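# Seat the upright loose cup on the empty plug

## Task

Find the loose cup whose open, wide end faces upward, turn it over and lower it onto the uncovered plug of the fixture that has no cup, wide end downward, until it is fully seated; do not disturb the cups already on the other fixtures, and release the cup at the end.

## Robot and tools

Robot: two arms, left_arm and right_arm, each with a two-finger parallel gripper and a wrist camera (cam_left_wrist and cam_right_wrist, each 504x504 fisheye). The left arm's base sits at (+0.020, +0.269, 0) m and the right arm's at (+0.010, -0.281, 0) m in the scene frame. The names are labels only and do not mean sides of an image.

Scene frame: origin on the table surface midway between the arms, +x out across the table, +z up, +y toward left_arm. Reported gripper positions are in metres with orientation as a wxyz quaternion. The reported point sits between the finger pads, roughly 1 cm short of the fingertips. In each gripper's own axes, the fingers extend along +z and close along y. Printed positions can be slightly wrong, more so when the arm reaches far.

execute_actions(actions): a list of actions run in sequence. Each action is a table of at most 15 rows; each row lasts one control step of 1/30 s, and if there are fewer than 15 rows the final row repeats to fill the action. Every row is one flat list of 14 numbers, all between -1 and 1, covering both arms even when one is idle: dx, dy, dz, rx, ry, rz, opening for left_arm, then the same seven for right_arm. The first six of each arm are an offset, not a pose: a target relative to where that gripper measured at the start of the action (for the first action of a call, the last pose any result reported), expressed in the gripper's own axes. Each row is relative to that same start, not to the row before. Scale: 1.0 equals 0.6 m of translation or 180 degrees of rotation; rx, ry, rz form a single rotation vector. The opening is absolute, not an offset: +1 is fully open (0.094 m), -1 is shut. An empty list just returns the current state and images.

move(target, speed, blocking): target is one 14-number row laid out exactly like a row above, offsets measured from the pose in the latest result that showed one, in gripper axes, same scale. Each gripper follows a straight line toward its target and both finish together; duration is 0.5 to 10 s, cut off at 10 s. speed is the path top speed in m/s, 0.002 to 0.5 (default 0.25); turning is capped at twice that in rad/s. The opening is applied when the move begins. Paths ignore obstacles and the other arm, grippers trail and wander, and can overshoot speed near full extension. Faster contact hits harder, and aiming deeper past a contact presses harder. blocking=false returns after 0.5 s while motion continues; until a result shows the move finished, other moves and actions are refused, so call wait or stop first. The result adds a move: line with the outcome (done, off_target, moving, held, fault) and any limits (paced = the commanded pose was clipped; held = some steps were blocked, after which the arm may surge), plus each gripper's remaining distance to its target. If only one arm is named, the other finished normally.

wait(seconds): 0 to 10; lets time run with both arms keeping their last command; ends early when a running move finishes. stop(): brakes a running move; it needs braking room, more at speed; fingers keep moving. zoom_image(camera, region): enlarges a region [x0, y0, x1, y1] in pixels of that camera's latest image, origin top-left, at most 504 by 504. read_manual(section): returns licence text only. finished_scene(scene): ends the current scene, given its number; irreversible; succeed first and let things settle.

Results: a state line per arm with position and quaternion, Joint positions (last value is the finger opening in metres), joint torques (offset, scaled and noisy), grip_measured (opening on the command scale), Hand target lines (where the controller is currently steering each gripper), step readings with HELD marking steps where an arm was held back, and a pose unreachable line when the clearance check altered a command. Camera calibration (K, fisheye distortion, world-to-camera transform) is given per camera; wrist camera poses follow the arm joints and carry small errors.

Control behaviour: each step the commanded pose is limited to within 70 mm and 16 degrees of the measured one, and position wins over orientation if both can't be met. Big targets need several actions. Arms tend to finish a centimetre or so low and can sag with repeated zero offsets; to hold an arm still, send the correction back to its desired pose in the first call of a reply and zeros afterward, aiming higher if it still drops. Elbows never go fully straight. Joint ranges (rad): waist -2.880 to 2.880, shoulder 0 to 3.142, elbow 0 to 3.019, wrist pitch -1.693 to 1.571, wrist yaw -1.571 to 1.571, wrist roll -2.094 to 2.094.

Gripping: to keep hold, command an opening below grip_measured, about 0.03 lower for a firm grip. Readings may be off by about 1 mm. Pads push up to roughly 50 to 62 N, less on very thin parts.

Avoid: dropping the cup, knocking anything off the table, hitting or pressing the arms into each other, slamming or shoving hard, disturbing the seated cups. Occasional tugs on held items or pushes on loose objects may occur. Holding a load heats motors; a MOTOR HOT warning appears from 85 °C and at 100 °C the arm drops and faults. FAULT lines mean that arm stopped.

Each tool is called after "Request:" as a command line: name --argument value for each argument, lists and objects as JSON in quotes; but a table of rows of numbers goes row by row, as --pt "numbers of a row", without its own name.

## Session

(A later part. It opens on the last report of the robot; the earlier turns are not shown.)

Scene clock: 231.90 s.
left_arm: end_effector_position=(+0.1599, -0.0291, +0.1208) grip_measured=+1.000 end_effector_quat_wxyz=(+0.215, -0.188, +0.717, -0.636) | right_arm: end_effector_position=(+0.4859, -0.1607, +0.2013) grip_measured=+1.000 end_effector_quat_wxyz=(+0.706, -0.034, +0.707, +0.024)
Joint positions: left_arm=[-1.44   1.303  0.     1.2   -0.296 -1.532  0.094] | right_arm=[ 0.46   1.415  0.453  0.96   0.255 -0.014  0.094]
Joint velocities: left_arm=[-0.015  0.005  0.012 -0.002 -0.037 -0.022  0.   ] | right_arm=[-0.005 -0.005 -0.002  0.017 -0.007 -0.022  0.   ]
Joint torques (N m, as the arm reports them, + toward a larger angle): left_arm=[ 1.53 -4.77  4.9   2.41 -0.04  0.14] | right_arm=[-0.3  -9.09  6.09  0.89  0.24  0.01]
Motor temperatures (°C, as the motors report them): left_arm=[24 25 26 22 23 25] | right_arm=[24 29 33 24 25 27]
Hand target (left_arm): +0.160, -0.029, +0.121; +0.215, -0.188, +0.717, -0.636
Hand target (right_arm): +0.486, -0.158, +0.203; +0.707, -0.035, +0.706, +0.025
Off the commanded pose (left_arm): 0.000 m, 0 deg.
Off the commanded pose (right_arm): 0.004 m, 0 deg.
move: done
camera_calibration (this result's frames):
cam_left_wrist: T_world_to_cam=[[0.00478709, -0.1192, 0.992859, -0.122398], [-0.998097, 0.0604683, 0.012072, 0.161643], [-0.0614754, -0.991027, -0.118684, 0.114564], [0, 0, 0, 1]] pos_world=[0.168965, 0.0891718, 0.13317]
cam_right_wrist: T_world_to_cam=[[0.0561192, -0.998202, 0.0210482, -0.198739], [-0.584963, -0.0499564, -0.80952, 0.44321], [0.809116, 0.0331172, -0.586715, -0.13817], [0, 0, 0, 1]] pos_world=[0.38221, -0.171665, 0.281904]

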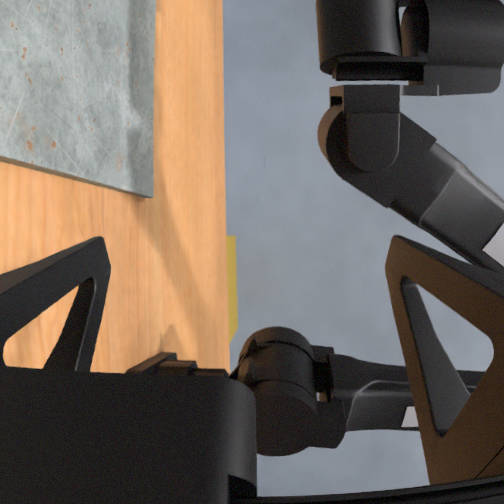

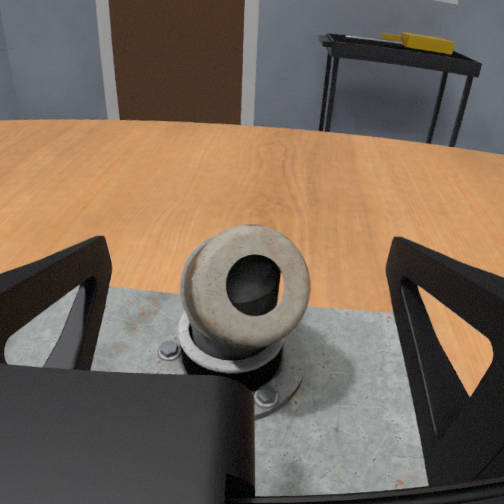

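Request:
move --target '[0,0,0,0,0,0,1,0.075,0,0.04,0,-0.01,0,-1]' --speed 0.2

Request:
move --target '[0,0,0,0,0,0,1,-0.02,0.012,0.11,0,-0.01,0,-1]' --speed 0.06

Scene clock: 234.53 s.
left_arm: end_effector_position=(+0.1599, -0.0291, +0.1208) grip_measured=+1.000 end_effector_quat_wxyz=(+0.215, -0.188, +0.717, -0.636) | right_arm: end_effector_position=(+0.4991, -0.1605, +0.1388) grip_measured=-0.995 end_effector_quat_wxyz=(+0.699, -0.038, +0.713, +0.024)
Joint positions: left_arm=[-1.44   1.303  0.     1.2   -0.296 -1.532  0.094] | right_arm=[ 0.445  1.665  0.458  1.186  0.235 -0.014  0.   ]
Joint velocities: left_arm=[ 0.005 -0.005  0.002  0.002 -0.066  0.007  0.   ] | right_arm=[ 0.005 -0.015  0.007  0.002  0.022  0.007 -0.   ]
Joint torques (N m, as the arm reports them, + toward a larger angle): left_arm=[ 1.78 -4.74  4.79  2.49 -0.06  0.14] | right_arm=[-1.73 -9.84  6.05  1.83  0.1  -0.07]
Motor temperatures (°C, as the motors report them): left_arm=[24 25 26 22 23 25] | right_arm=[24 29 32 24 25 27]
Hand target (left_arm): +0.160, -0.029, +0.121; +0.215, -0.188, +0.717, -0.636
Hand target (right_arm): +0.510, -0.160, +0.156; +0.717, -0.034, +0.696, +0.024
Off the commanded pose (left_arm): 0.000 m, 0 deg.
Off the commanded pose (right_arm): 0.020 m, 3 deg.
move: off_target (right_arm)
camera_calibration (this result's frames):
cam_left_wrist: T_world_to_cam=[[0.00478709, -0.1192, 0.992859, -0.122398], [-0.998097, 0.0604683, 0.012072, 0.161643], [-0.0614754, -0.991027, -0.118684, 0.114564], [0, 0, 0, 1]] pos_world=[0.168965, 0.0891718, 0.13317]
cam_right_wrist: T_world_to_cam=[[0.0615031, -0.997767, 0.0260285, -0.201272], [-0.599554, -0.0577806, -0.798246, 0.404814], [0.797968, 0.0334891, -0.601769, -0.177761], [0, 0, 0, 1]] pos_world=[0.396934, -0.171479, 0.221409]

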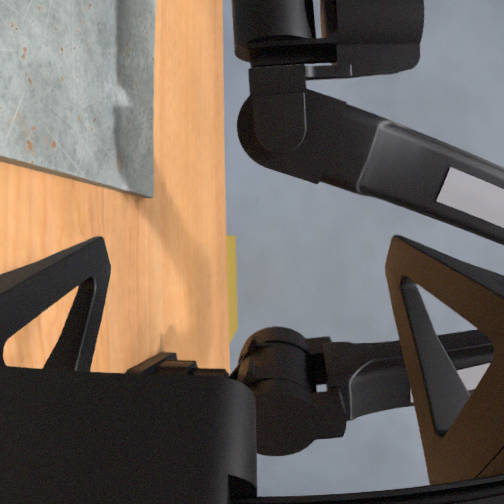

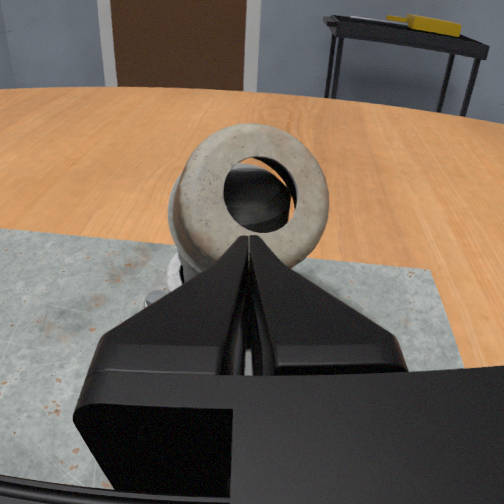

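Scene clock: 236.00 s.
left_arm: end_effector_position=(+0.1599, -0.0291, +0.1208) grip_measured=+1.000 end_effector_quat_wxyz=(+0.215, -0.188, +0.717, -0.636) | right_arm: end_effector_position=(+0.5482, -0.1469, +0.1509) grip_measured=-0.995 end_effector_quat_wxyz=(+0.710, -0.037, +0.703, +0.029)
Joint positions: left_arm=[-1.44   1.303  0.     1.2   -0.296 -1.532  0.094] | right_arm=[ 0.435  1.728  0.6    1.139  0.217 -0.014  0.   ]
Joint velocities: left_arm=[-0.005  0.005 -0.002 -0.002 -0.066 -0.007  0.   ] | right_arm=[ 0.005 -0.024  0.002 -0.002 -0.066 -0.051 -0.001]
Joint torques (N m, as the arm reports them, + toward a larger angle): left_arm=[ 1.71 -4.98  4.72  2.55 -0.06  0.15] | right_arm=[ -1.7  -10.25   7.33   0.62   0.04  -0.08]
Motor temperatures (°C, as the motors report them): left_arm=[24 25 26 22 23 25] | right_arm=[24 29 32 24 25 27]
Hand target (left_arm): +0.160, -0.029, +0.121; +0.215, -0.188, +0.717, -0.636
Hand target (right_arm): +0.563, -0.147, +0.150; +0.710, -0.038, +0.702, +0.025
Off the commanded pose (left_arm): 0.000 m, 0 deg.
Off the commanded pose (right_arm): 0.016 m, 1 deg.
move: off_target (right_arm)
camera_calibration (this result's frames):
cam_left_wrist: T_world_to_cam=[[0.00478709, -0.1192, 0.992859, -0.122398], [-0.998097, 0.0604683, 0.012072, 0.161643], [-0.0614754, -0.991027, -0.118684, 0.114564], [0, 0, 0, 1]] pos_world=[0.168965, 0.0891718, 0.13317]
cam_right_wrist: T_world_to_cam=[[0.0684607, -0.997489, 0.0181388, -0.193669], [-0.575156, -0.0543175, -0.816239, 0.434499], [0.815174, 0.0454476, -0.57743, -0.221542], [0, 0, 0, 1]] pos_world=[0.443759, -0.159513, 0.230243]

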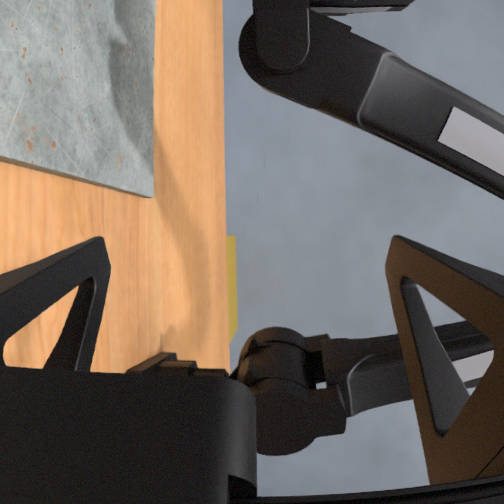

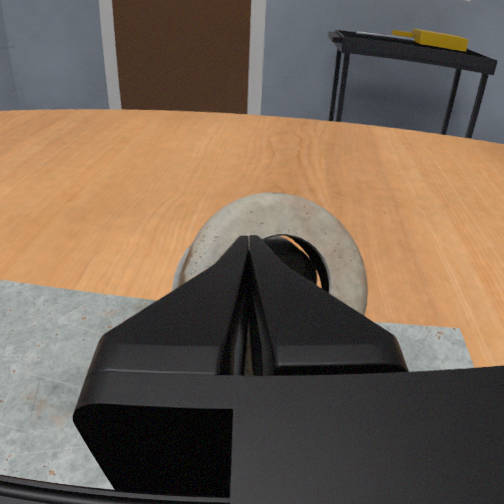

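Request:
move --target '[0,0,0,0,0,0,1,-0.025,-0.03,0.075,0,0,0,-1]' --speed 0.06

Scene clock: 237.97 s.
left_arm: end_effector_position=(+0.1599, -0.0291, +0.1208) grip_measured=+1.000 end_effector_quat_wxyz=(+0.215, -0.188, +0.717, -0.636) | right_arm: end_effector_position=(+0.5778, -0.1584, +0.1619) grip_measured=-0.995 end_effector_quat_wxyz=(+0.705, -0.042, +0.707, +0.031)
Joint positions: left_arm=[-1.44   1.303  0.     1.2   -0.296 -1.532  0.094] | right_arm=[ 0.382  1.724  0.674  1.046  0.157 -0.014  0.   ]
Joint velocities: left_arm=[-0.024 -0.005 -0.002 -0.002  0.037 -0.066  0.   ] | right_arm=[-0.005 -0.015  0.002 -0.002  0.022 -0.051 -0.001]
Joint torques (N m, as the arm reports them, + toward a larger angle): left_arm=[ 1.65 -4.97  4.89  2.46 -0.05  0.16] | right_arm=[ -2.05 -10.85   7.98   0.78   0.14  -0.02]
Motor temperatures (°C, as the motors report them): left_arm=[24 25 26 22 23 25] | right_arm=[24 29 33 24 25 27]
Hand target (left_arm): +0.160, -0.029, +0.121; +0.215, -0.188, +0.717, -0.636
Hand target (right_arm): +0.594, -0.160, +0.168; +0.710, -0.037, +0.703, +0.029
Off the commanded pose (left_arm): 0.000 m, 0 deg.
Off the commanded pose (right_arm): 0.017 m, 1 deg.
move: off_target (right_arm)
camera_calibration (this result's frames):
cam_left_wrist: T_world_to_cam=[[0.00478709, -0.1192, 0.992859, -0.122398], [-0.998097, 0.0604683, 0.012072, 0.161643], [-0.0614754, -0.991027, -0.118684, 0.114564], [0, 0, 0, 1]] pos_world=[0.168965, 0.0891718, 0.13317]
cam_right_wrist: T_world_to_cam=[[0.0770963, -0.996796, 0.021297, -0.212778], [-0.585618, -0.062561, -0.80817, 0.463362], [0.806913, 0.049835, -0.588565, -0.231518], [0, 0, 0, 1]] pos_world=[0.474572, -0.17157, 0.242744]

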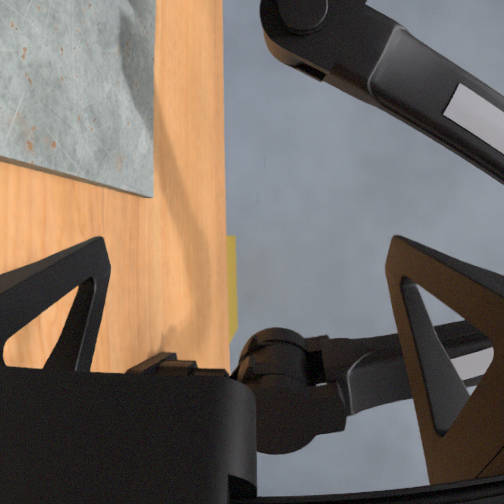

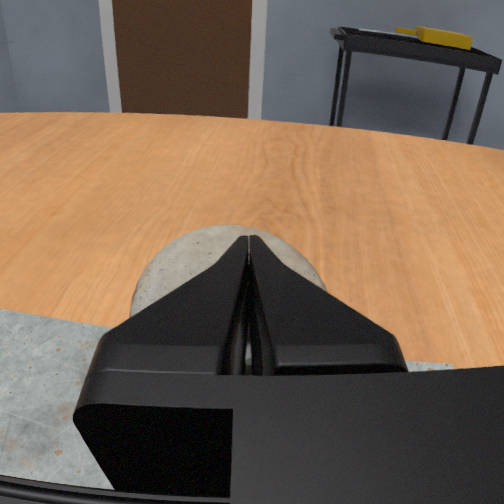

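Request:
move --target '[0,0,0,0,0,0,1,-0.1,0,-0.08,0,0,0,1]' --speed 0.15

Scene clock: 239.83 s.
left_arm: end_effector_position=(+0.1599, -0.0291, +0.1208) grip_measured=+1.000 end_effector_quat_wxyz=(+0.215, -0.188, +0.717, -0.636) | right_arm: end_effector_position=(+0.5298, -0.1656, +0.2190) grip_measured=+1.000 end_effector_quat_wxyz=(+0.704, -0.040, +0.708, +0.029)
Joint positions: left_arm=[-1.44   1.303  0.     1.2   -0.296 -1.532  0.094] | right_arm=[ 0.4    1.452  0.575  0.871  0.179 -0.014  0.094]
Joint velocities: left_arm=[-0.005 -0.005 -0.032 -0.017 -0.007  0.051  0.   ] | right_arm=[-0.005  0.005 -0.012  0.012 -0.022 -0.022  0.   ]
Joint torques (N m, as the arm reports them, + toward a larger angle): left_arm=[ 1.51 -4.65  4.81  2.54 -0.05  0.15] | right_arm=[ -0.71 -10.96   6.42   0.94   0.25  -0.05]
Motor temperatures (°C, as the motors report them): left_arm=[24 25 26 22 23 25] | right_arm=[24 29 33 24 25 27]
Hand target (left_arm): +0.160, -0.029, +0.121; +0.215, -0.188, +0.717, -0.636
Hand target (right_arm): +0.529, -0.162, +0.222; +0.705, -0.042, +0.707, +0.031
Off the commanded pose (left_arm): 0.000 m, 0 deg.
Off the commanded pose (right_arm): 0.004 m, 0 deg.
move: done
camera_calibration (this result's frames):
cam_left_wrist: T_world_to_cam=[[0.00478709, -0.1192, 0.992859, -0.122398], [-0.998097, 0.0604683, 0.012072, 0.161643], [-0.0614754, -0.991027, -0.118684, 0.114564], [0, 0, 0, 1]] pos_world=[0.168965, 0.0891718, 0.13317]
cam_right_wrist: T_world_to_cam=[[0.0722074, -0.997149, 0.0219262, -0.21505], [-0.587976, -0.0603145, -0.806627, 0.482249], [0.805649, 0.0453523, -0.590655, -0.15841], [0, 0, 0, 1]] pos_world=[0.426702, -0.178166, 0.300144]

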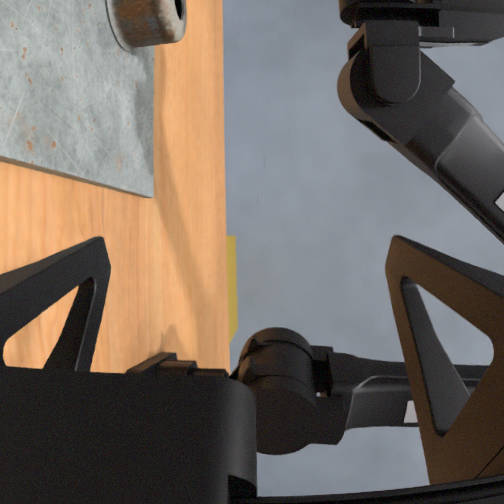

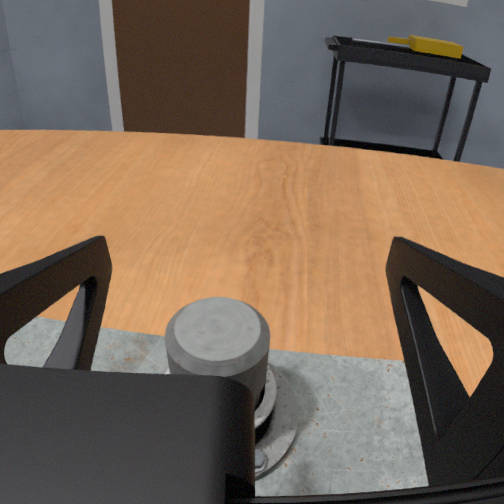

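Request:
move --target '[0,0,0,0,0,0,1,0.05,0,-0.3,0,0.5,0,1]' --speed 0.35

Scene clock: 246.00 s.
left_arm: end_effector_position=(+0.1599, -0.0291, +0.1208) grip_measured=+1.000 end_effector_quat_wxyz=(+0.215, -0.188, +0.717, -0.636) | right_arm: end_effector_position=(+0.3318, -0.1894, +0.1753) grip_measured=+1.000 end_effector_quat_wxyz=(-0.018, -0.057, +0.998, -0.025)
Joint positions: left_arm=[-1.44   1.303  0.     1.2   -0.296 -1.532  0.094] | right_arm=[ 0.422  1.272  1.03  -1.375  0.04   0.187  0.094]
Joint velocities: left_arm=[-0.015  0.005 -0.022 -0.002 -0.066 -0.11   0.   ] | right_arm=[ 0.005 -0.015 -0.002 -0.027  0.11   0.051  0.   ]
Joint torques (N m, as the arm reports them, + toward a larger angle): left_arm=[ 1.81 -4.75  4.79  2.5  -0.06  0.15] | right_arm=[-1.33 -8.69 10.87 -0.52  0.09  0.12]
Motor temperatures (°C, as the motors report them): left_arm=[24 25 26 22 23 25] | right_arm=[24 29 34 24 25 27]
Hand target (left_arm): +0.160, -0.029, +0.121; +0.215, -0.188, +0.717, -0.636
Hand target (right_arm): +0.347, -0.186, +0.192; -0.001, -0.044, +0.999, -0.020
Off the commanded pose (left_arm): 0.000 m, 0 deg.
Off the commanded pose (right_arm): 0.025 m, 3 deg.
move: off_target (right_arm)
camera_calibration (this result's frames):
cam_left_wrist: T_world_to_cam=[[0.00478709, -0.1192, 0.992859, -0.122398], [-0.998097, 0.0604683, 0.012072, 0.161643], [-0.0614754, -0.991027, -0.118684, 0.114564], [0, 0, 0, 1]] pos_world=[0.168965, 0.0891718, 0.13317]
cam_right_wrist: T_world_to_cam=[[0.120919, -0.989932, 0.073581, -0.247393], [-0.786857, -0.0503954, 0.615075, 0.147743], [-0.605174, -0.132272, -0.785028, 0.444881], [0, 0, 0, 1]] pos_world=[0.415397, -0.178611, 0.276575]

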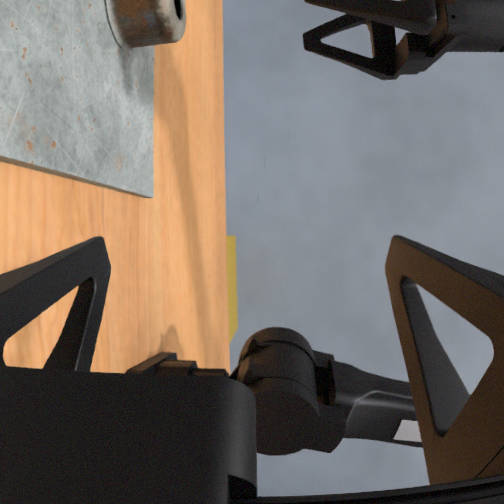

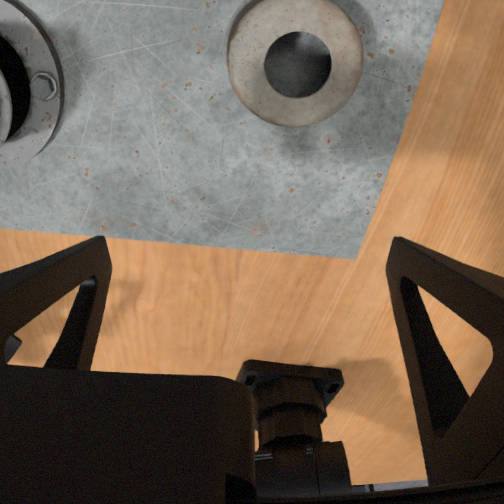

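Request:
move --target '[0,0,0,0,0,0,1,-0.085,-0.055,0.13,0,-0.01,0,1]' --speed 0.25

Scene clock: 248.20 s.
left_arm: end_effector_position=(+0.1599, -0.0291, +0.1208) grip_measured=+1.000 end_effector_quat_wxyz=(+0.215, -0.188, +0.717, -0.636) | right_arm: end_effector_position=(+0.3776, -0.2196, +0.0911) grip_measured=+1.000 end_effector_quat_wxyz=(-0.016, -0.047, +0.998, -0.026)
Joint positions: left_arm=[-1.44   1.303  0.     1.2   -0.296 -1.532  0.094] | right_arm=[ 0.311  1.452  0.967 -1.124  0.046  0.094  0.094]
Joint velocities: left_arm=[-0.015 -0.005  0.002 -0.012 -0.022 -0.066  0.   ] | right_arm=[-0.005 -0.024 -0.002 -0.002 -0.066 -0.095  0.   ]
Joint torques (N m, as the arm reports them, + toward a larger angle): left_arm=[ 1.47 -4.64  4.88  2.43 -0.05  0.14] | right_arm=[ -0.71 -11.31   7.4   -0.05   0.23  -0.15]
Motor temperatures (°C, as the motors report them): left_arm=[24 25 26 22 23 25] | right_arm=[24 29 34 24 25 27]
Hand target (left_arm): +0.160, -0.029, +0.121; +0.215, -0.188, +0.717, -0.636
Hand target (right_arm): +0.385, -0.219, +0.097; -0.003, -0.057, +0.998, -0.024
Off the commanded pose (left_arm): 0.000 m, 0 deg.
Off the commanded pose (right_arm): 0.009 m, 2 deg.
move: done
camera_calibration (this result's frames):
cam_left_wrist: T_world_to_cam=[[0.00478709, -0.1192, 0.992859, -0.122398], [-0.998097, 0.0604683, 0.012072, 0.161643], [-0.0614754, -0.991027, -0.118684, 0.114564], [0, 0, 0, 1]] pos_world=[0.168965, 0.0891718, 0.13317]
cam_right_wrist: T_world_to_cam=[[0.101741, -0.991995, 0.0747988, -0.269982], [-0.790549, -0.0349793, 0.611399, 0.239131], [-0.603888, -0.121336, -0.78778, 0.404675], [0, 0, 0, 1]] pos_world=[0.460892, -0.210355, 0.192785]

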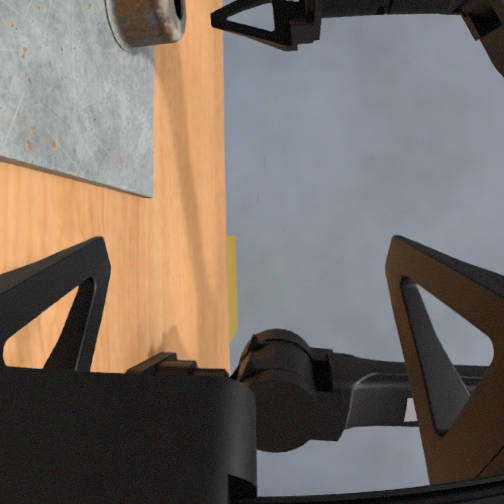

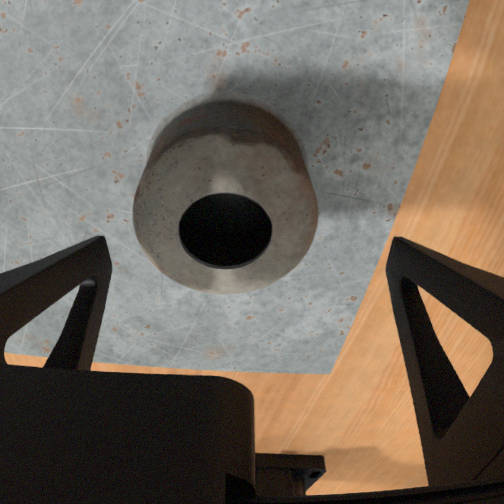

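Request:
move --target '[0,0,0,0,0,0,1,0.02,0.015,0.088,0,0,0,1]' --speed 0.15

Scene clock: 250.33 s.
left_arm: end_effector_position=(+0.1599, -0.0291, +0.1208) grip_measured=+1.000 end_effector_quat_wxyz=(+0.215, -0.188, +0.717, -0.636) | right_arm: end_effector_position=(+0.3585, -0.2179, +0.0382) grip_measured=+1.000 end_effector_quat_wxyz=(-0.021, -0.053, +0.998, -0.027)
Joint positions: left_arm=[-1.44   1.303  0.     1.2   -0.296 -1.532  0.094] | right_arm=[ 0.325  1.496  0.851 -0.976  0.046  0.098  0.094]
Joint velocities: left_arm=[-0.005 -0.005  0.012 -0.012  0.051 -0.022  0.   ] | right_arm=[-0.024  0.005  0.012  0.017 -0.037  0.022  0.   ]
Joint torques (N m, as the arm reports them, + toward a larger angle): left_arm=[ 1.63 -4.82  4.85  2.54 -0.05  0.17] | right_arm=[ 0.15 -9.47  6.74  0.    0.15  0.18]
Motor temperatures (°C, as the motors report them): left_arm=[24 25 26 22 23 25] | right_arm=[24 29 34 24 25 27]
Hand target (left_arm): +0.160, -0.029, +0.121; +0.215, -0.188, +0.717, -0.636
Hand target (right_arm): +0.364, -0.214, +0.038; -0.016, -0.047, +0.998, -0.025
Off the commanded pose (left_arm): 0.000 m, 0 deg.
Off the commanded pose (right_arm): 0.006 m, 1 deg.
move: done
camera_calibration (this result's frames):
cam_left_wrist: T_world_to_cam=[[0.00478709, -0.1192, 0.992859, -0.122398], [-0.998097, 0.0604683, 0.012072, 0.161643], [-0.0614754, -0.991027, -0.118684, 0.114564], [0, 0, 0, 1]] pos_world=[0.168965, 0.0891718, 0.13317]
cam_right_wrist: T_world_to_cam=[[0.114332, -0.990536, 0.0759403, -0.266597], [-0.783044, -0.0428116, 0.620491, 0.251692], [-0.611367, -0.130406, -0.780528, 0.352115], [0, 0, 0, 1]] pos_world=[0.442838, -0.207381, 0.138908]

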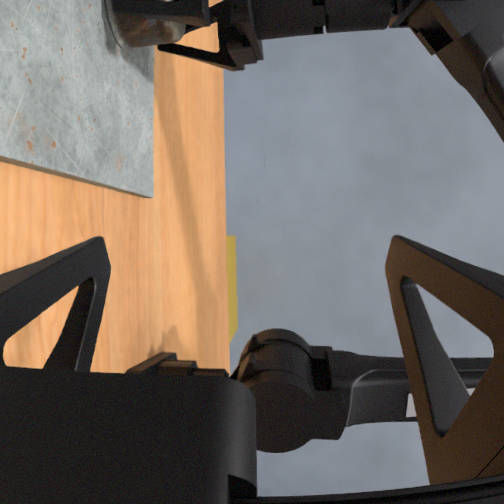

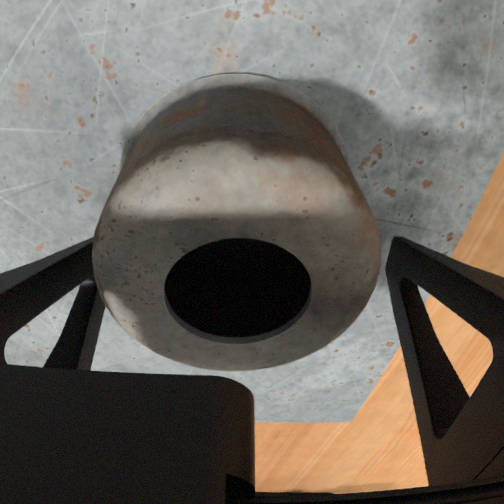

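Request:
execute_actions --actions '[[[0,0,0,0,0,0,1,-0.006,0.005,0,0,0,0,0.55]],[[0,0,0,0,0,0,1,0,0,0,0,0,0,0.15]],[[0,0,0,0,0,0,1,0,0,0,0,0,0,0.15]]]'

Request:
move --target '[0,0,0,0,0,0,1,0,0,-0.3,0,0,0,0.15]' --speed 0.25

Scene clock: 253.03 s.
left_arm: end_effector_position=(+0.1599, -0.0291, +0.1208) grip_measured=+1.000 end_effector_quat_wxyz=(+0.215, -0.188, +0.717, -0.636) | right_arm: end_effector_position=(+0.3580, -0.2175, +0.0380) grip_measured=+0.444 end_effector_quat_wxyz=(-0.022, -0.053, +0.998, -0.026)
Joint positions: left_arm=[-1.44   1.303  0.     1.2   -0.296 -1.532  0.094] | right_arm=[ 0.326  1.496  0.851 -0.976  0.045  0.098  0.068]
Joint velocities: left_arm=[-0.005  0.005 -0.007 -0.032  0.007  0.022  0.   ] | right_arm=[-0.015 -0.024 -0.007  0.017  0.007  0.022 -0.002]
Joint torques (N m, as the arm reports them, + toward a larger angle): left_arm=[ 1.74 -4.64  4.85  2.51 -0.07  0.14] | right_arm=[ -0.62 -11.08   6.01  -0.28   0.19  -0.04]
Motor temperatures (°C, as the motors report them): left_arm=[24 25 26 22 23 25] | right_arm=[24 29 34 24 25 27]
Hand target (left_arm): +0.160, -0.029, +0.121; +0.215, -0.188, +0.717, -0.636
Hand target (right_arm): +0.358, -0.217, +0.038; -0.022, -0.053, +0.998, -0.026
Off the commanded pose (left_arm): 0.000 m, 0 deg.
Off the commanded pose (right_arm): 0.000 m, 0 deg.
Step readings (end_effector_position; steps 1 to 15: 1st action; 16 to 30: 2nd action; 31 to 45: 3rd action):
0: left_arm (+0.1599, -0.0291, +0.1208) | right_arm (+0.3585, -0.2179, +0.0382)
1: left_arm (+0.1599, -0.0291, +0.1208) | right_arm (+0.3585, -0.2179, +0.0382)
2: left_arm (+0.1599, -0.0291, +0.1208) | right_arm (+0.3585, -0.2179, +0.0382)
4: left_arm (+0.1599, -0.0291, +0.1208) | right_arm (+0.3584, -0.2176, +0.0382)
8: left_arm (+0.1599, -0.0291, +0.1208) | right_arm (+0.3584, -0.2174, +0.0382)
15: left_arm (+0.1599, -0.0291, +0.1208) | right_arm (+0.3584, -0.2174, +0.0382)
16: left_arm (+0.1599, -0.0291, +0.1208) | right_arm (+0.3582, -0.2174, +0.0381)
17: left_arm (+0.1599, -0.0291, +0.1208) | right_arm (+0.3580, -0.2174, +0.0380)
19: left_arm (+0.1599, -0.0291, +0.1208) | right_arm (+0.3580, -0.2175, +0.0380)
23: left_arm (+0.1599, -0.0291, +0.1208) | right_arm (+0.3580, -0.2175, +0.0380)
30: left_arm (+0.1599, -0.0291, +0.1208) | right_arm (+0.3580, -0.2175, +0.0380)
31: left_arm (+0.1599, -0.0291, +0.1208) | right_arm (+0.3580, -0.2175, +0.0380)
32: left_arm (+0.1599, -0.0291, +0.1208) | right_arm (+0.3580, -0.2175, +0.0380)
34: left_arm (+0.1599, -0.0291, +0.1208) | right_arm (+0.3580, -0.2175, +0.0380)
38: left_arm (+0.1599, -0.0291, +0.1208) | right_arm (+0.3580, -0.2175, +0.0380)
45: end_effector_position above
camera_calibration (this result's frames):
cam_left_wrist: T_world_to_cam=[[0.00478709, -0.1192, 0.992859, -0.122398], [-0.998097, 0.0604683, 0.012072, 0.161643], [-0.0614754, -0.991027, -0.118684, 0.114564], [0, 0, 0, 1]] pos_world=[0.168965, 0.0891718, 0.13317]
cam_right_wrist: T_world_to_cam=[[0.114712, -0.9906, 0.0745109, -0.266178], [-0.782389, -0.0438725, 0.621243, 0.251006], [-0.612134, -0.12956, -0.780068, 0.352151], [0, 0, 0, 1]] pos_world=[0.442482, -0.207039, 0.1386]

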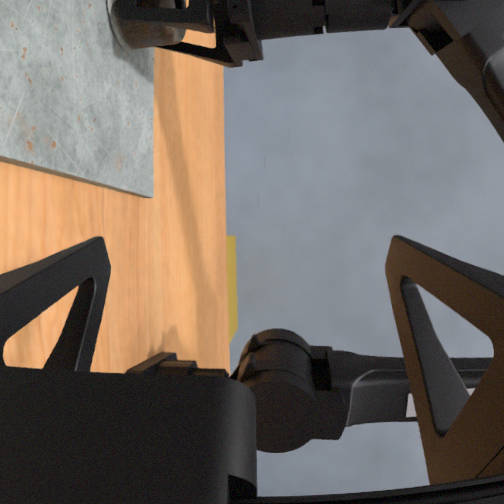

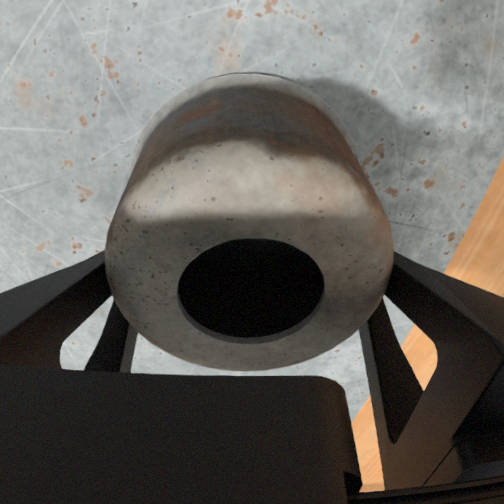

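Scene clock: 254.20 s.
left_arm: end_effector_position=(+0.1599, -0.0291, +0.1208) grip_measured=+1.000 end_effector_quat_wxyz=(+0.215, -0.188, +0.717, -0.636) | right_arm: end_effector_position=(+0.3509, -0.2154, +0.1934) grip_measured=+0.444 end_effector_quat_wxyz=(-0.052, -0.059, +0.996, -0.031)
Joint positions: left_arm=[-1.44   1.303  0.     1.2   -0.296 -1.532  0.094] | right_arm=[ 0.336  1.338  1.135 -1.479  0.045  0.098  0.068]
Joint velocities: left_arm=[-0.005 -0.005  0.007 -0.007  0.022  0.007  0.   ] | right_arm=[ 0.005  0.005  0.002 -0.017 -0.051 -0.007  0.001]
Joint torques (N m, as the arm reports them, + toward a larger angle): left_arm=[ 1.53 -4.5   4.91  2.47 -0.09  0.14] | right_arm=[ -0.6  -12.41  10.34  -0.56   0.09   0.11]
Motor temperatures (°C, as the motors report them): left_arm=[24 25 26 22 23 25] | right_arm=[24 29 34 24 25 27]
Hand target (left_arm): +0.160, -0.029, +0.121; +0.215, -0.188, +0.717, -0.636
Hand target (right_arm): +0.362, -0.210, +0.218; -0.022, -0.053, +0.998, -0.025
Off the commanded pose (left_arm): 0.000 m, 0 deg.
Off the commanded pose (right_arm): 0.029 m, 4 deg.
move: off_target (right_arm)
camera_calibration (this result's frames):
cam_left_wrist: T_world_to_cam=[[0.00478709, -0.1192, 0.992859, -0.122398], [-0.998097, 0.0604683, 0.012072, 0.161643], [-0.0614754, -0.991027, -0.118684, 0.114564], [0, 0, 0, 1]] pos_world=[0.168965, 0.0891718, 0.13317]
cam_right_wrist: T_world_to_cam=[[0.129103, -0.988424, 0.0796935, -0.280497], [-0.743718, -0.043356, 0.667086, 0.12663], [-0.655908, -0.145393, -0.740706, 0.473663], [0, 0, 0, 1]] pos_world=[0.44107, -0.202893, 0.288726]

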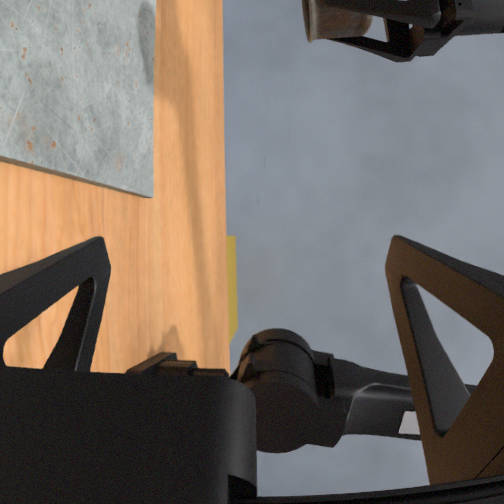

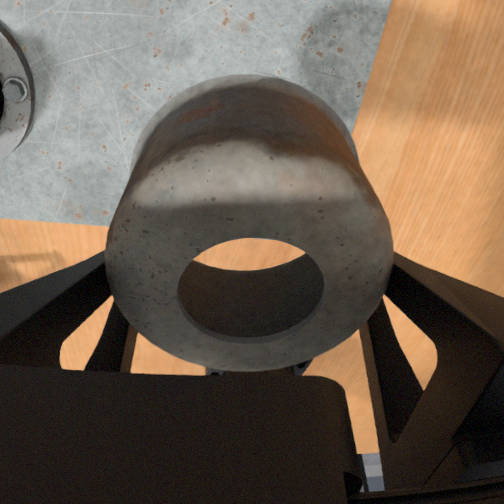

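Request:
move --target '[0,0,0,0,0,0,1,-0.41,0.063,-0.09,0,-0.02,0,0.15]' --speed 0.3

Scene clock: 257.60 s.
left_arm: end_effector_position=(+0.1599, -0.0291, +0.1208) grip_measured=+1.000 end_effector_quat_wxyz=(+0.215, -0.188, +0.717, -0.636) | right_arm: end_effector_position=(+0.5797, -0.1499, +0.1922) grip_measured=+0.444 end_effector_quat_wxyz=(-0.052, -0.066, +0.996, -0.032)
Joint positions: left_arm=[-1.44   1.303  0.     1.2   -0.296 -1.532  0.094] | right_arm=[ 0.363  1.968  1.924 -1.639  0.045  0.111  0.068]
Joint velocities: left_arm=[ 0.005 -0.015  0.007  0.022 -0.037  0.037  0.   ] | right_arm=[-0.015  0.015 -0.002 -0.002  0.081  0.007  0.   ]
Joint torques (N m, as the arm reports them, + toward a larger angle): left_arm=[ 1.42 -4.53  4.82  2.44 -0.05  0.15] | right_arm=[ -1.15 -21.58  11.39  -0.54   0.24   0.19]
Motor temperatures (°C, as the motors report them): left_arm=[24 25 26 22 23 25] | right_arm=[24 29 35 24 25 27]
Hand target (left_arm): +0.160, -0.029, +0.121; +0.215, -0.188, +0.717, -0.636
Hand target (right_arm): +0.591, -0.143, +0.221; -0.020, -0.059, +0.998, -0.028
Off the commanded pose (left_arm): 0.000 m, 0 deg.
Off the commanded pose (right_arm): 0.031 m, 4 deg.
move: off_target (right_arm)
camera_calibration (this result's frames):
cam_left_wrist: T_world_to_cam=[[0.00478709, -0.1192, 0.992859, -0.122398], [-0.998097, 0.0604683, 0.012072, 0.161643], [-0.0614754, -0.991027, -0.118684, 0.114564], [0, 0, 0, 1]] pos_world=[0.168965, 0.0891718, 0.13317]
cam_right_wrist: T_world_to_cam=[[0.142835, -0.986406, 0.0812537, -0.253116], [-0.742409, -0.0524872, 0.667888, 0.29814], [-0.654544, -0.155721, -0.739813, 0.629882], [0, 0, 0, 1]] pos_world=[0.669781, -0.13594, 0.287437]

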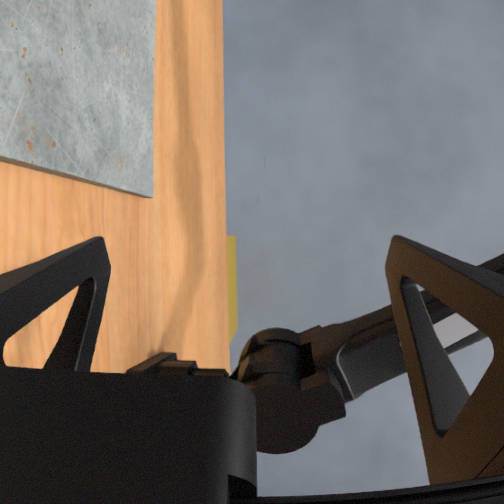

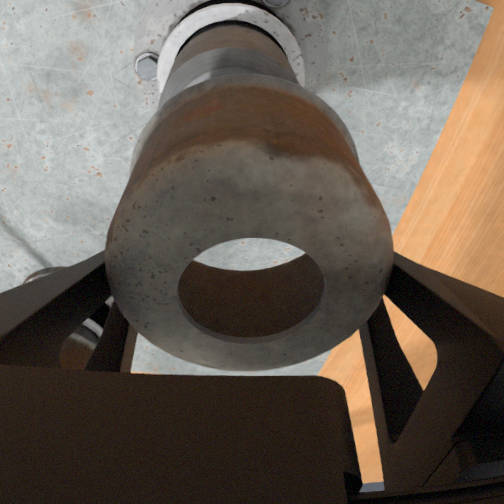

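Request:
move --target '[0,0,0,0,0,0,1,-0.03,0.008,0.035,0,-0.03,0,0.15]' --speed 0.1

Scene clock: 259.50 s.
left_arm: end_effector_position=(+0.1599, -0.0291, +0.1208) grip_measured=+1.000 end_effector_quat_wxyz=(+0.215, -0.188, +0.717, -0.636) | right_arm: end_effector_position=(+0.5891, -0.1485, +0.1543) grip_measured=+0.444 end_effector_quat_wxyz=(-0.025, -0.065, +0.997, -0.030)
Joint positions: left_arm=[-1.44   1.303  0.     1.2   -0.296 -1.532  0.094] | right_arm=[ 0.363  1.968  1.827 -1.49   0.05   0.111  0.068]
Joint velocities: left_arm=[-0.005 -0.005 -0.002  0.002 -0.022 -0.022  0.   ] | right_arm=[ 0.005  0.015 -0.007  0.007 -0.066 -0.007  0.   ]
Joint torques (N m, as the arm reports them, + toward a larger angle): left_arm=[ 1.6  -4.56  4.86  2.46 -0.07  0.16] | right_arm=[ -1.1  -22.79   8.69   0.05   0.35   0.02]
Motor temperatures (°C, as the motors report them): left_arm=[24 25 26 22 23 25] | right_arm=[24 29 36 24 25 27]
Hand target (left_arm): +0.160, -0.029, +0.121; +0.215, -0.188, +0.717, -0.636
Hand target (right_arm): +0.595, -0.144, +0.169; -0.005, -0.067, +0.997, -0.028
Off the commanded pose (left_arm): 0.000 m, 0 deg.
Off the commanded pose (right_arm): 0.016 m, 2 deg.
move: off_target (right_arm)
camera_calibration (this result's frames):
cam_left_wrist: T_world_to_cam=[[0.00478709, -0.1192, 0.992859, -0.122398], [-0.998097, 0.0604683, 0.012072, 0.161643], [-0.0614754, -0.991027, -0.118684, 0.114564], [0, 0, 0, 1]] pos_world=[0.168965, 0.0891718, 0.13317]
cam_right_wrist: T_world_to_cam=[[0.139031, -0.986938, 0.0813902, -0.247898], [-0.776335, -0.0575993, 0.627684, 0.355947], [-0.614797, -0.150453, -0.774202, 0.590857], [0, 0, 0, 1]] pos_world=[0.674057, -0.135261, 0.254197]

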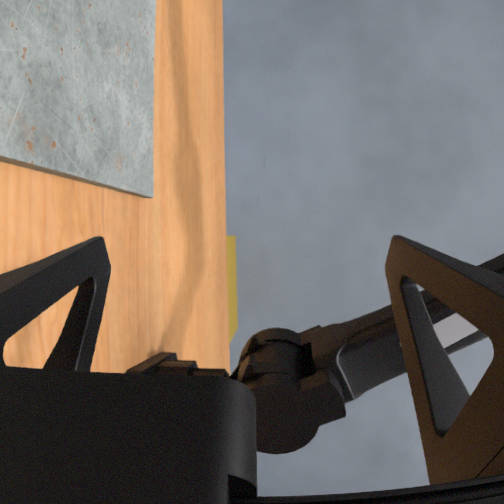

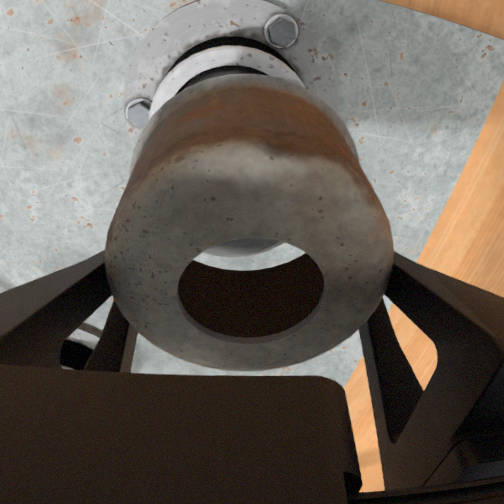

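Request:
move --target '[0,0,0,0,0,0,1,-0.012,0.012,0.022,0,0,0,0.15]' --speed 0.05

Scene clock: 261.77 s.
left_arm: end_effector_position=(+0.1599, -0.0291, +0.1208) grip_measured=+1.000 end_effector_quat_wxyz=(+0.215, -0.188, +0.717, -0.636) | right_arm: end_effector_position=(+0.5865, -0.1470, +0.1413) grip_measured=+0.444 end_effector_quat_wxyz=(-0.036, -0.067, +0.997, -0.031)
Joint positions: left_arm=[-1.44   1.303  0.     1.2   -0.296 -1.532  0.094] | right_arm=[ 0.366  1.982  1.813 -1.483  0.048  0.111  0.068]
Joint velocities: left_arm=[-0.005  0.015 -0.002 -0.002 -0.022 -0.037  0.   ] | right_arm=[-0.015 -0.015 -0.002 -0.002  0.066 -0.007 -0.   ]
Joint torques (N m, as the arm reports them, + toward a larger angle): left_arm=[ 1.61 -4.77  4.83  2.47 -0.04  0.16] | right_arm=[ -0.68 -20.2    8.64   0.17   0.24   0.1 ]
Motor temperatures (°C, as the motors report them): left_arm=[24 25 26 22 23 25] | right_arm=[24 29 36 24 25 27]
Hand target (left_arm): +0.160, -0.029, +0.121; +0.215, -0.188, +0.717, -0.636
Hand target (right_arm): +0.594, -0.141, +0.140; -0.026, -0.065, +0.997, -0.030
Off the commanded pose (left_arm): 0.000 m, 0 deg.
Off the commanded pose (right_arm): 0.010 m, 1 deg.
move: done
camera_calibration (this result's frames):
cam_left_wrist: T_world_to_cam=[[0.00478709, -0.1192, 0.992859, -0.122398], [-0.998097, 0.0604683, 0.012072, 0.161643], [-0.0614754, -0.991027, -0.118684, 0.114564], [0, 0, 0, 1]] pos_world=[0.168965, 0.0891718, 0.13317]
cam_right_wrist: T_world_to_cam=[[0.143628, -0.986233, 0.0819531, -0.24768], [-0.762981, -0.0576134, 0.643848, 0.352027], [-0.630262, -0.155003, -0.760752, 0.585902], [0, 0, 0, 1]] pos_world=[0.673436, -0.133172, 0.239373]

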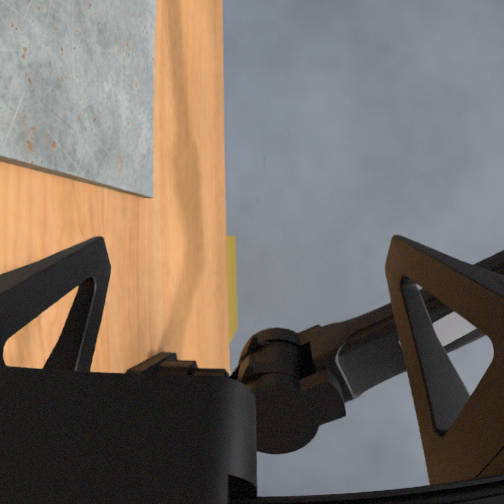

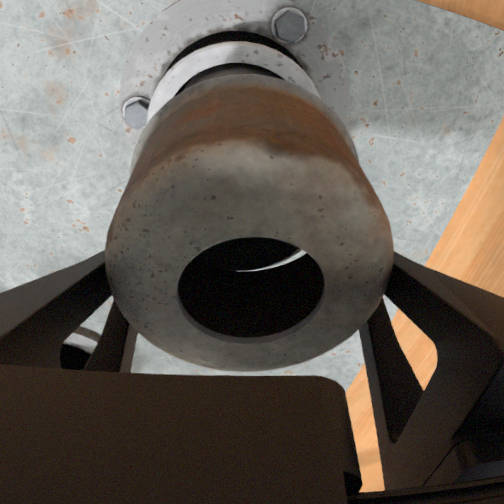

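Request:
move --target '[0,0,0,0,0,0,1,-0.022,0.012,0.025,0,-0.012,0,0.15]' --speed 0.05

Scene clock: 263.90 s.
left_arm: end_effector_position=(+0.1599, -0.0291, +0.1208) grip_measured=+1.000 end_effector_quat_wxyz=(+0.215, -0.188, +0.717, -0.636) | right_arm: end_effector_position=(+0.5850, -0.1448, +0.1334) grip_measured=+0.444 end_effector_quat_wxyz=(-0.035, -0.069, +0.997, -0.030)
Joint positions: left_arm=[-1.44   1.303  0.     1.2   -0.296 -1.532  0.094] | right_arm=[ 0.37   1.982  1.792 -1.46   0.047  0.111  0.068]
Joint velocities: left_arm=[-0.005  0.005  0.002 -0.012  0.051  0.037  0.   ] | right_arm=[ 0.005  0.005 -0.007 -0.012 -0.051 -0.066  0.001]
Joint torques (N m, as the arm reports them, + toward a larger angle): left_arm=[ 1.81 -4.71  4.76  2.42 -0.06  0.12] | right_arm=[ -1.07 -18.48   7.75   1.37   0.31   0.05]
Motor temperatures (°C, as the motors report them): left_arm=[24 25 26 22 23 25] | right_arm=[24 30 36 24 25 27]
Hand target (left_arm): +0.160, -0.029, +0.121; +0.215, -0.188, +0.717, -0.636
Hand target (right_arm): +0.597, -0.139, +0.125; -0.017, -0.067, +0.997, -0.029
Off the commanded pose (left_arm): 0.000 m, 0 deg.
Off the commanded pose (right_arm): 0.016 m, 2 deg.
move: off_target (right_arm)
camera_calibration (this result's frames):
cam_left_wrist: T_world_to_cam=[[0.00478709, -0.1192, 0.992859, -0.122398], [-0.998097, 0.0604683, 0.012072, 0.161643], [-0.0614754, -0.991027, -0.118684, 0.114564], [0, 0, 0, 1]] pos_world=[0.168965, 0.0891718, 0.13317]
cam_right_wrist: T_world_to_cam=[[0.147119, -0.98586, 0.0802199, -0.246372], [-0.763952, -0.0617381, 0.642313, 0.356359], [-0.628278, -0.15578, -0.762233, 0.578233], [0, 0, 0, 1]] pos_world=[0.671779, -0.13081, 0.231618]

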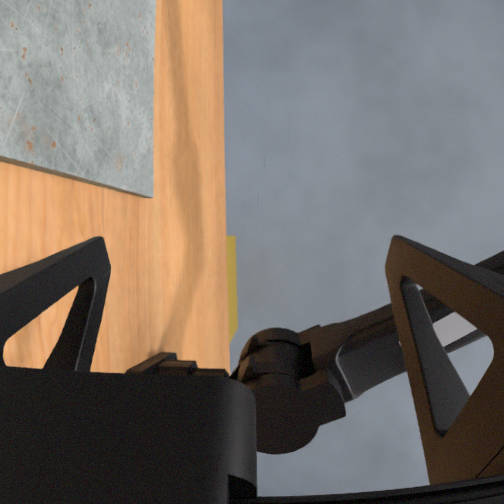

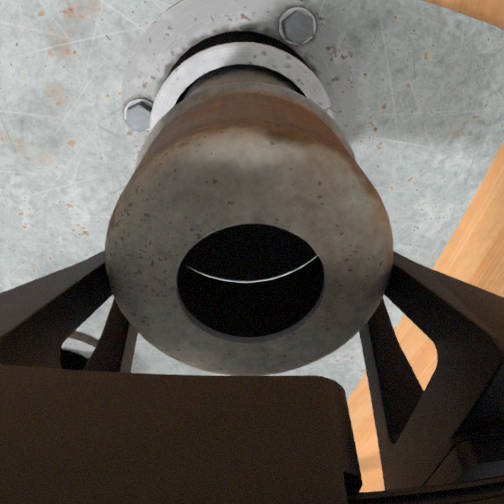

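Request:
move --target '[0,0,0,0,0,0,1,-0.045,0,-0.02,0,0,0,0.15]' --speed 0.08

Scene clock: 265.57 s.
left_arm: end_effector_position=(+0.1599, -0.0291, +0.1208) grip_measured=+1.000 end_effector_quat_wxyz=(+0.215, -0.188, +0.717, -0.636) | right_arm: end_effector_position=(+0.5817, -0.1455, +0.1297) grip_measured=+0.444 end_effector_quat_wxyz=(-0.072, -0.067, +0.994, -0.037)
Joint positions: left_arm=[-1.44   1.303  0.     1.2   -0.296 -1.532  0.094] | right_arm=[ 0.37   2.027  1.848 -1.546  0.046  0.115  0.068]
Joint velocities: left_arm=[-0.005  0.005 -0.002  0.002 -0.007  0.022  0.   ] | right_arm=[-0.005 -0.015  0.022  0.002  0.051  0.081 -0.   ]
Joint torques (N m, as the arm reports them, + toward a larger angle): left_arm=[ 1.66 -4.81  4.8   2.54 -0.04  0.15] | right_arm=[ -1.58 -19.3   12.57   0.52   0.27   0.01]
Motor temperatures (°C, as the motors report them): left_arm=[24 25 26 22 23 25] | right_arm=[24 30 36 24 25 27]
Hand target (left_arm): +0.160, -0.029, +0.121; +0.215, -0.188, +0.717, -0.636
Hand target (right_arm): +0.610, -0.141, +0.144; -0.034, -0.069, +0.997, -0.030
Off the commanded pose (left_arm): 0.000 m, 0 deg.
Off the commanded pose (right_arm): 0.034 m, 4 deg.
move: off_target (right_arm)
camera_calibration (this result's frames):
cam_left_wrist: T_world_to_cam=[[0.00478709, -0.1192, 0.992859, -0.122398], [-0.998097, 0.0604683, 0.012072, 0.161643], [-0.0614754, -0.991027, -0.118684, 0.114564], [0, 0, 0, 1]] pos_world=[0.168965, 0.0891718, 0.13317]
cam_right_wrist: T_world_to_cam=[[0.14902, -0.984978, 0.0872457, -0.248173], [-0.715438, -0.0464915, 0.697128, 0.323004], [-0.682599, -0.166305, -0.711619, 0.596779], [0, 0, 0, 1]] pos_world=[0.675432, -0.13018, 0.221156]

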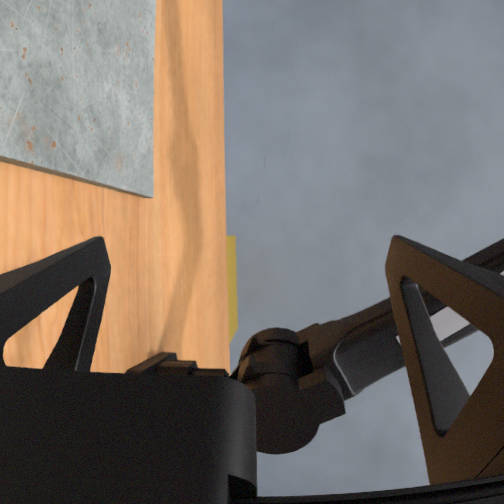

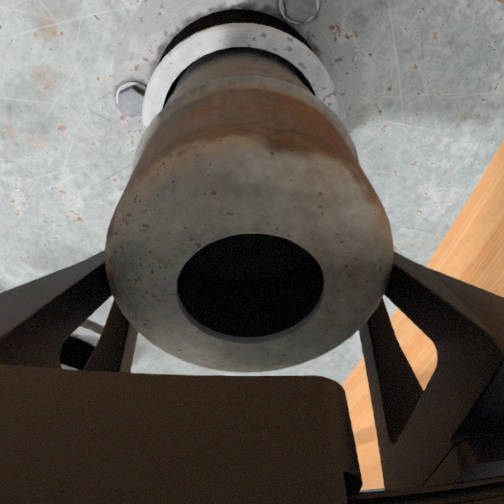

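Request:
move --target '[0,0,0,0,0,0,1,0,0,0.04,0,-0.035,0,0.15]' --speed 0.05

Scene clock: 268.27 s.
left_arm: end_effector_position=(+0.1599, -0.0291, +0.1208) grip_measured=+1.000 end_effector_quat_wxyz=(+0.215, -0.188, +0.717, -0.636) | right_arm: end_effector_position=(+0.5800, -0.1463, +0.1180) grip_measured=+0.444 end_effector_quat_wxyz=(-0.010, -0.069, +0.997, -0.028)
Joint positions: left_arm=[-1.44   1.303  0.     1.2   -0.296 -1.532  0.094] | right_arm=[ 0.371  1.944  1.694 -1.35   0.051  0.111  0.068]
Joint velocities: left_arm=[-0.015 -0.005  0.017 -0.007  0.022 -0.022  0.   ] | right_arm=[-0.015 -0.005 -0.017  0.012 -0.007 -0.007 -0.   ]
Joint torques (N m, as the arm reports them, + toward a larger angle): left_arm=[ 1.59 -4.49  4.9   2.52 -0.07  0.14] | right_arm=[ -1.38 -18.52   6.53   0.11   0.36  -0.02]
Motor temperatures (°C, as the motors report them): left_arm=[24 25 26 22 23 25] | right_arm=[24 30 36 24 25 27]
Hand target (left_arm): +0.160, -0.029, +0.121; +0.215, -0.188, +0.717, -0.636
Hand target (right_arm): +0.579, -0.147, +0.106; -0.017, -0.069, +0.997, -0.032
Off the commanded pose (left_arm): 0.000 m, 0 deg.
Off the commanded pose (right_arm): 0.012 m, 1 deg.
move: off_target (right_arm)
camera_calibration (this result's frames):
cam_left_wrist: T_world_to_cam=[[0.00478709, -0.1192, 0.992859, -0.122398], [-0.998097, 0.0604683, 0.012072, 0.161643], [-0.0614754, -0.991027, -0.118684, 0.114564], [0, 0, 0, 1]] pos_world=[0.168965, 0.0891718, 0.13317]
cam_right_wrist: T_world_to_cam=[[0.144553, -0.986306, 0.0794001, -0.24441], [-0.794446, -0.0678483, 0.603533, 0.383642], [-0.589881, -0.150322, -0.793375, 0.545365], [0, 0, 0, 1]] pos_world=[0.661814, -0.133054, 0.220545]

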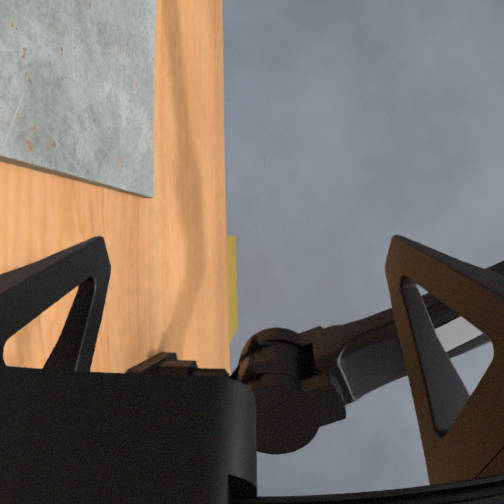

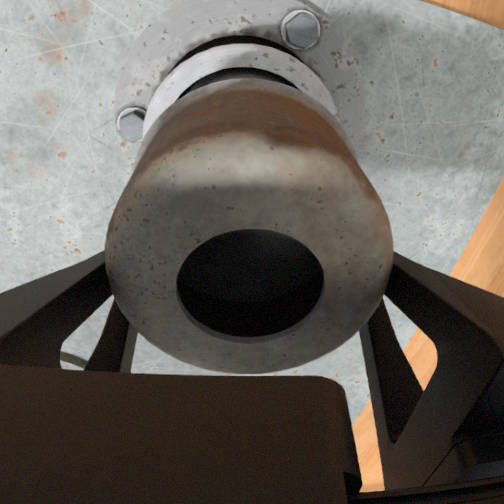

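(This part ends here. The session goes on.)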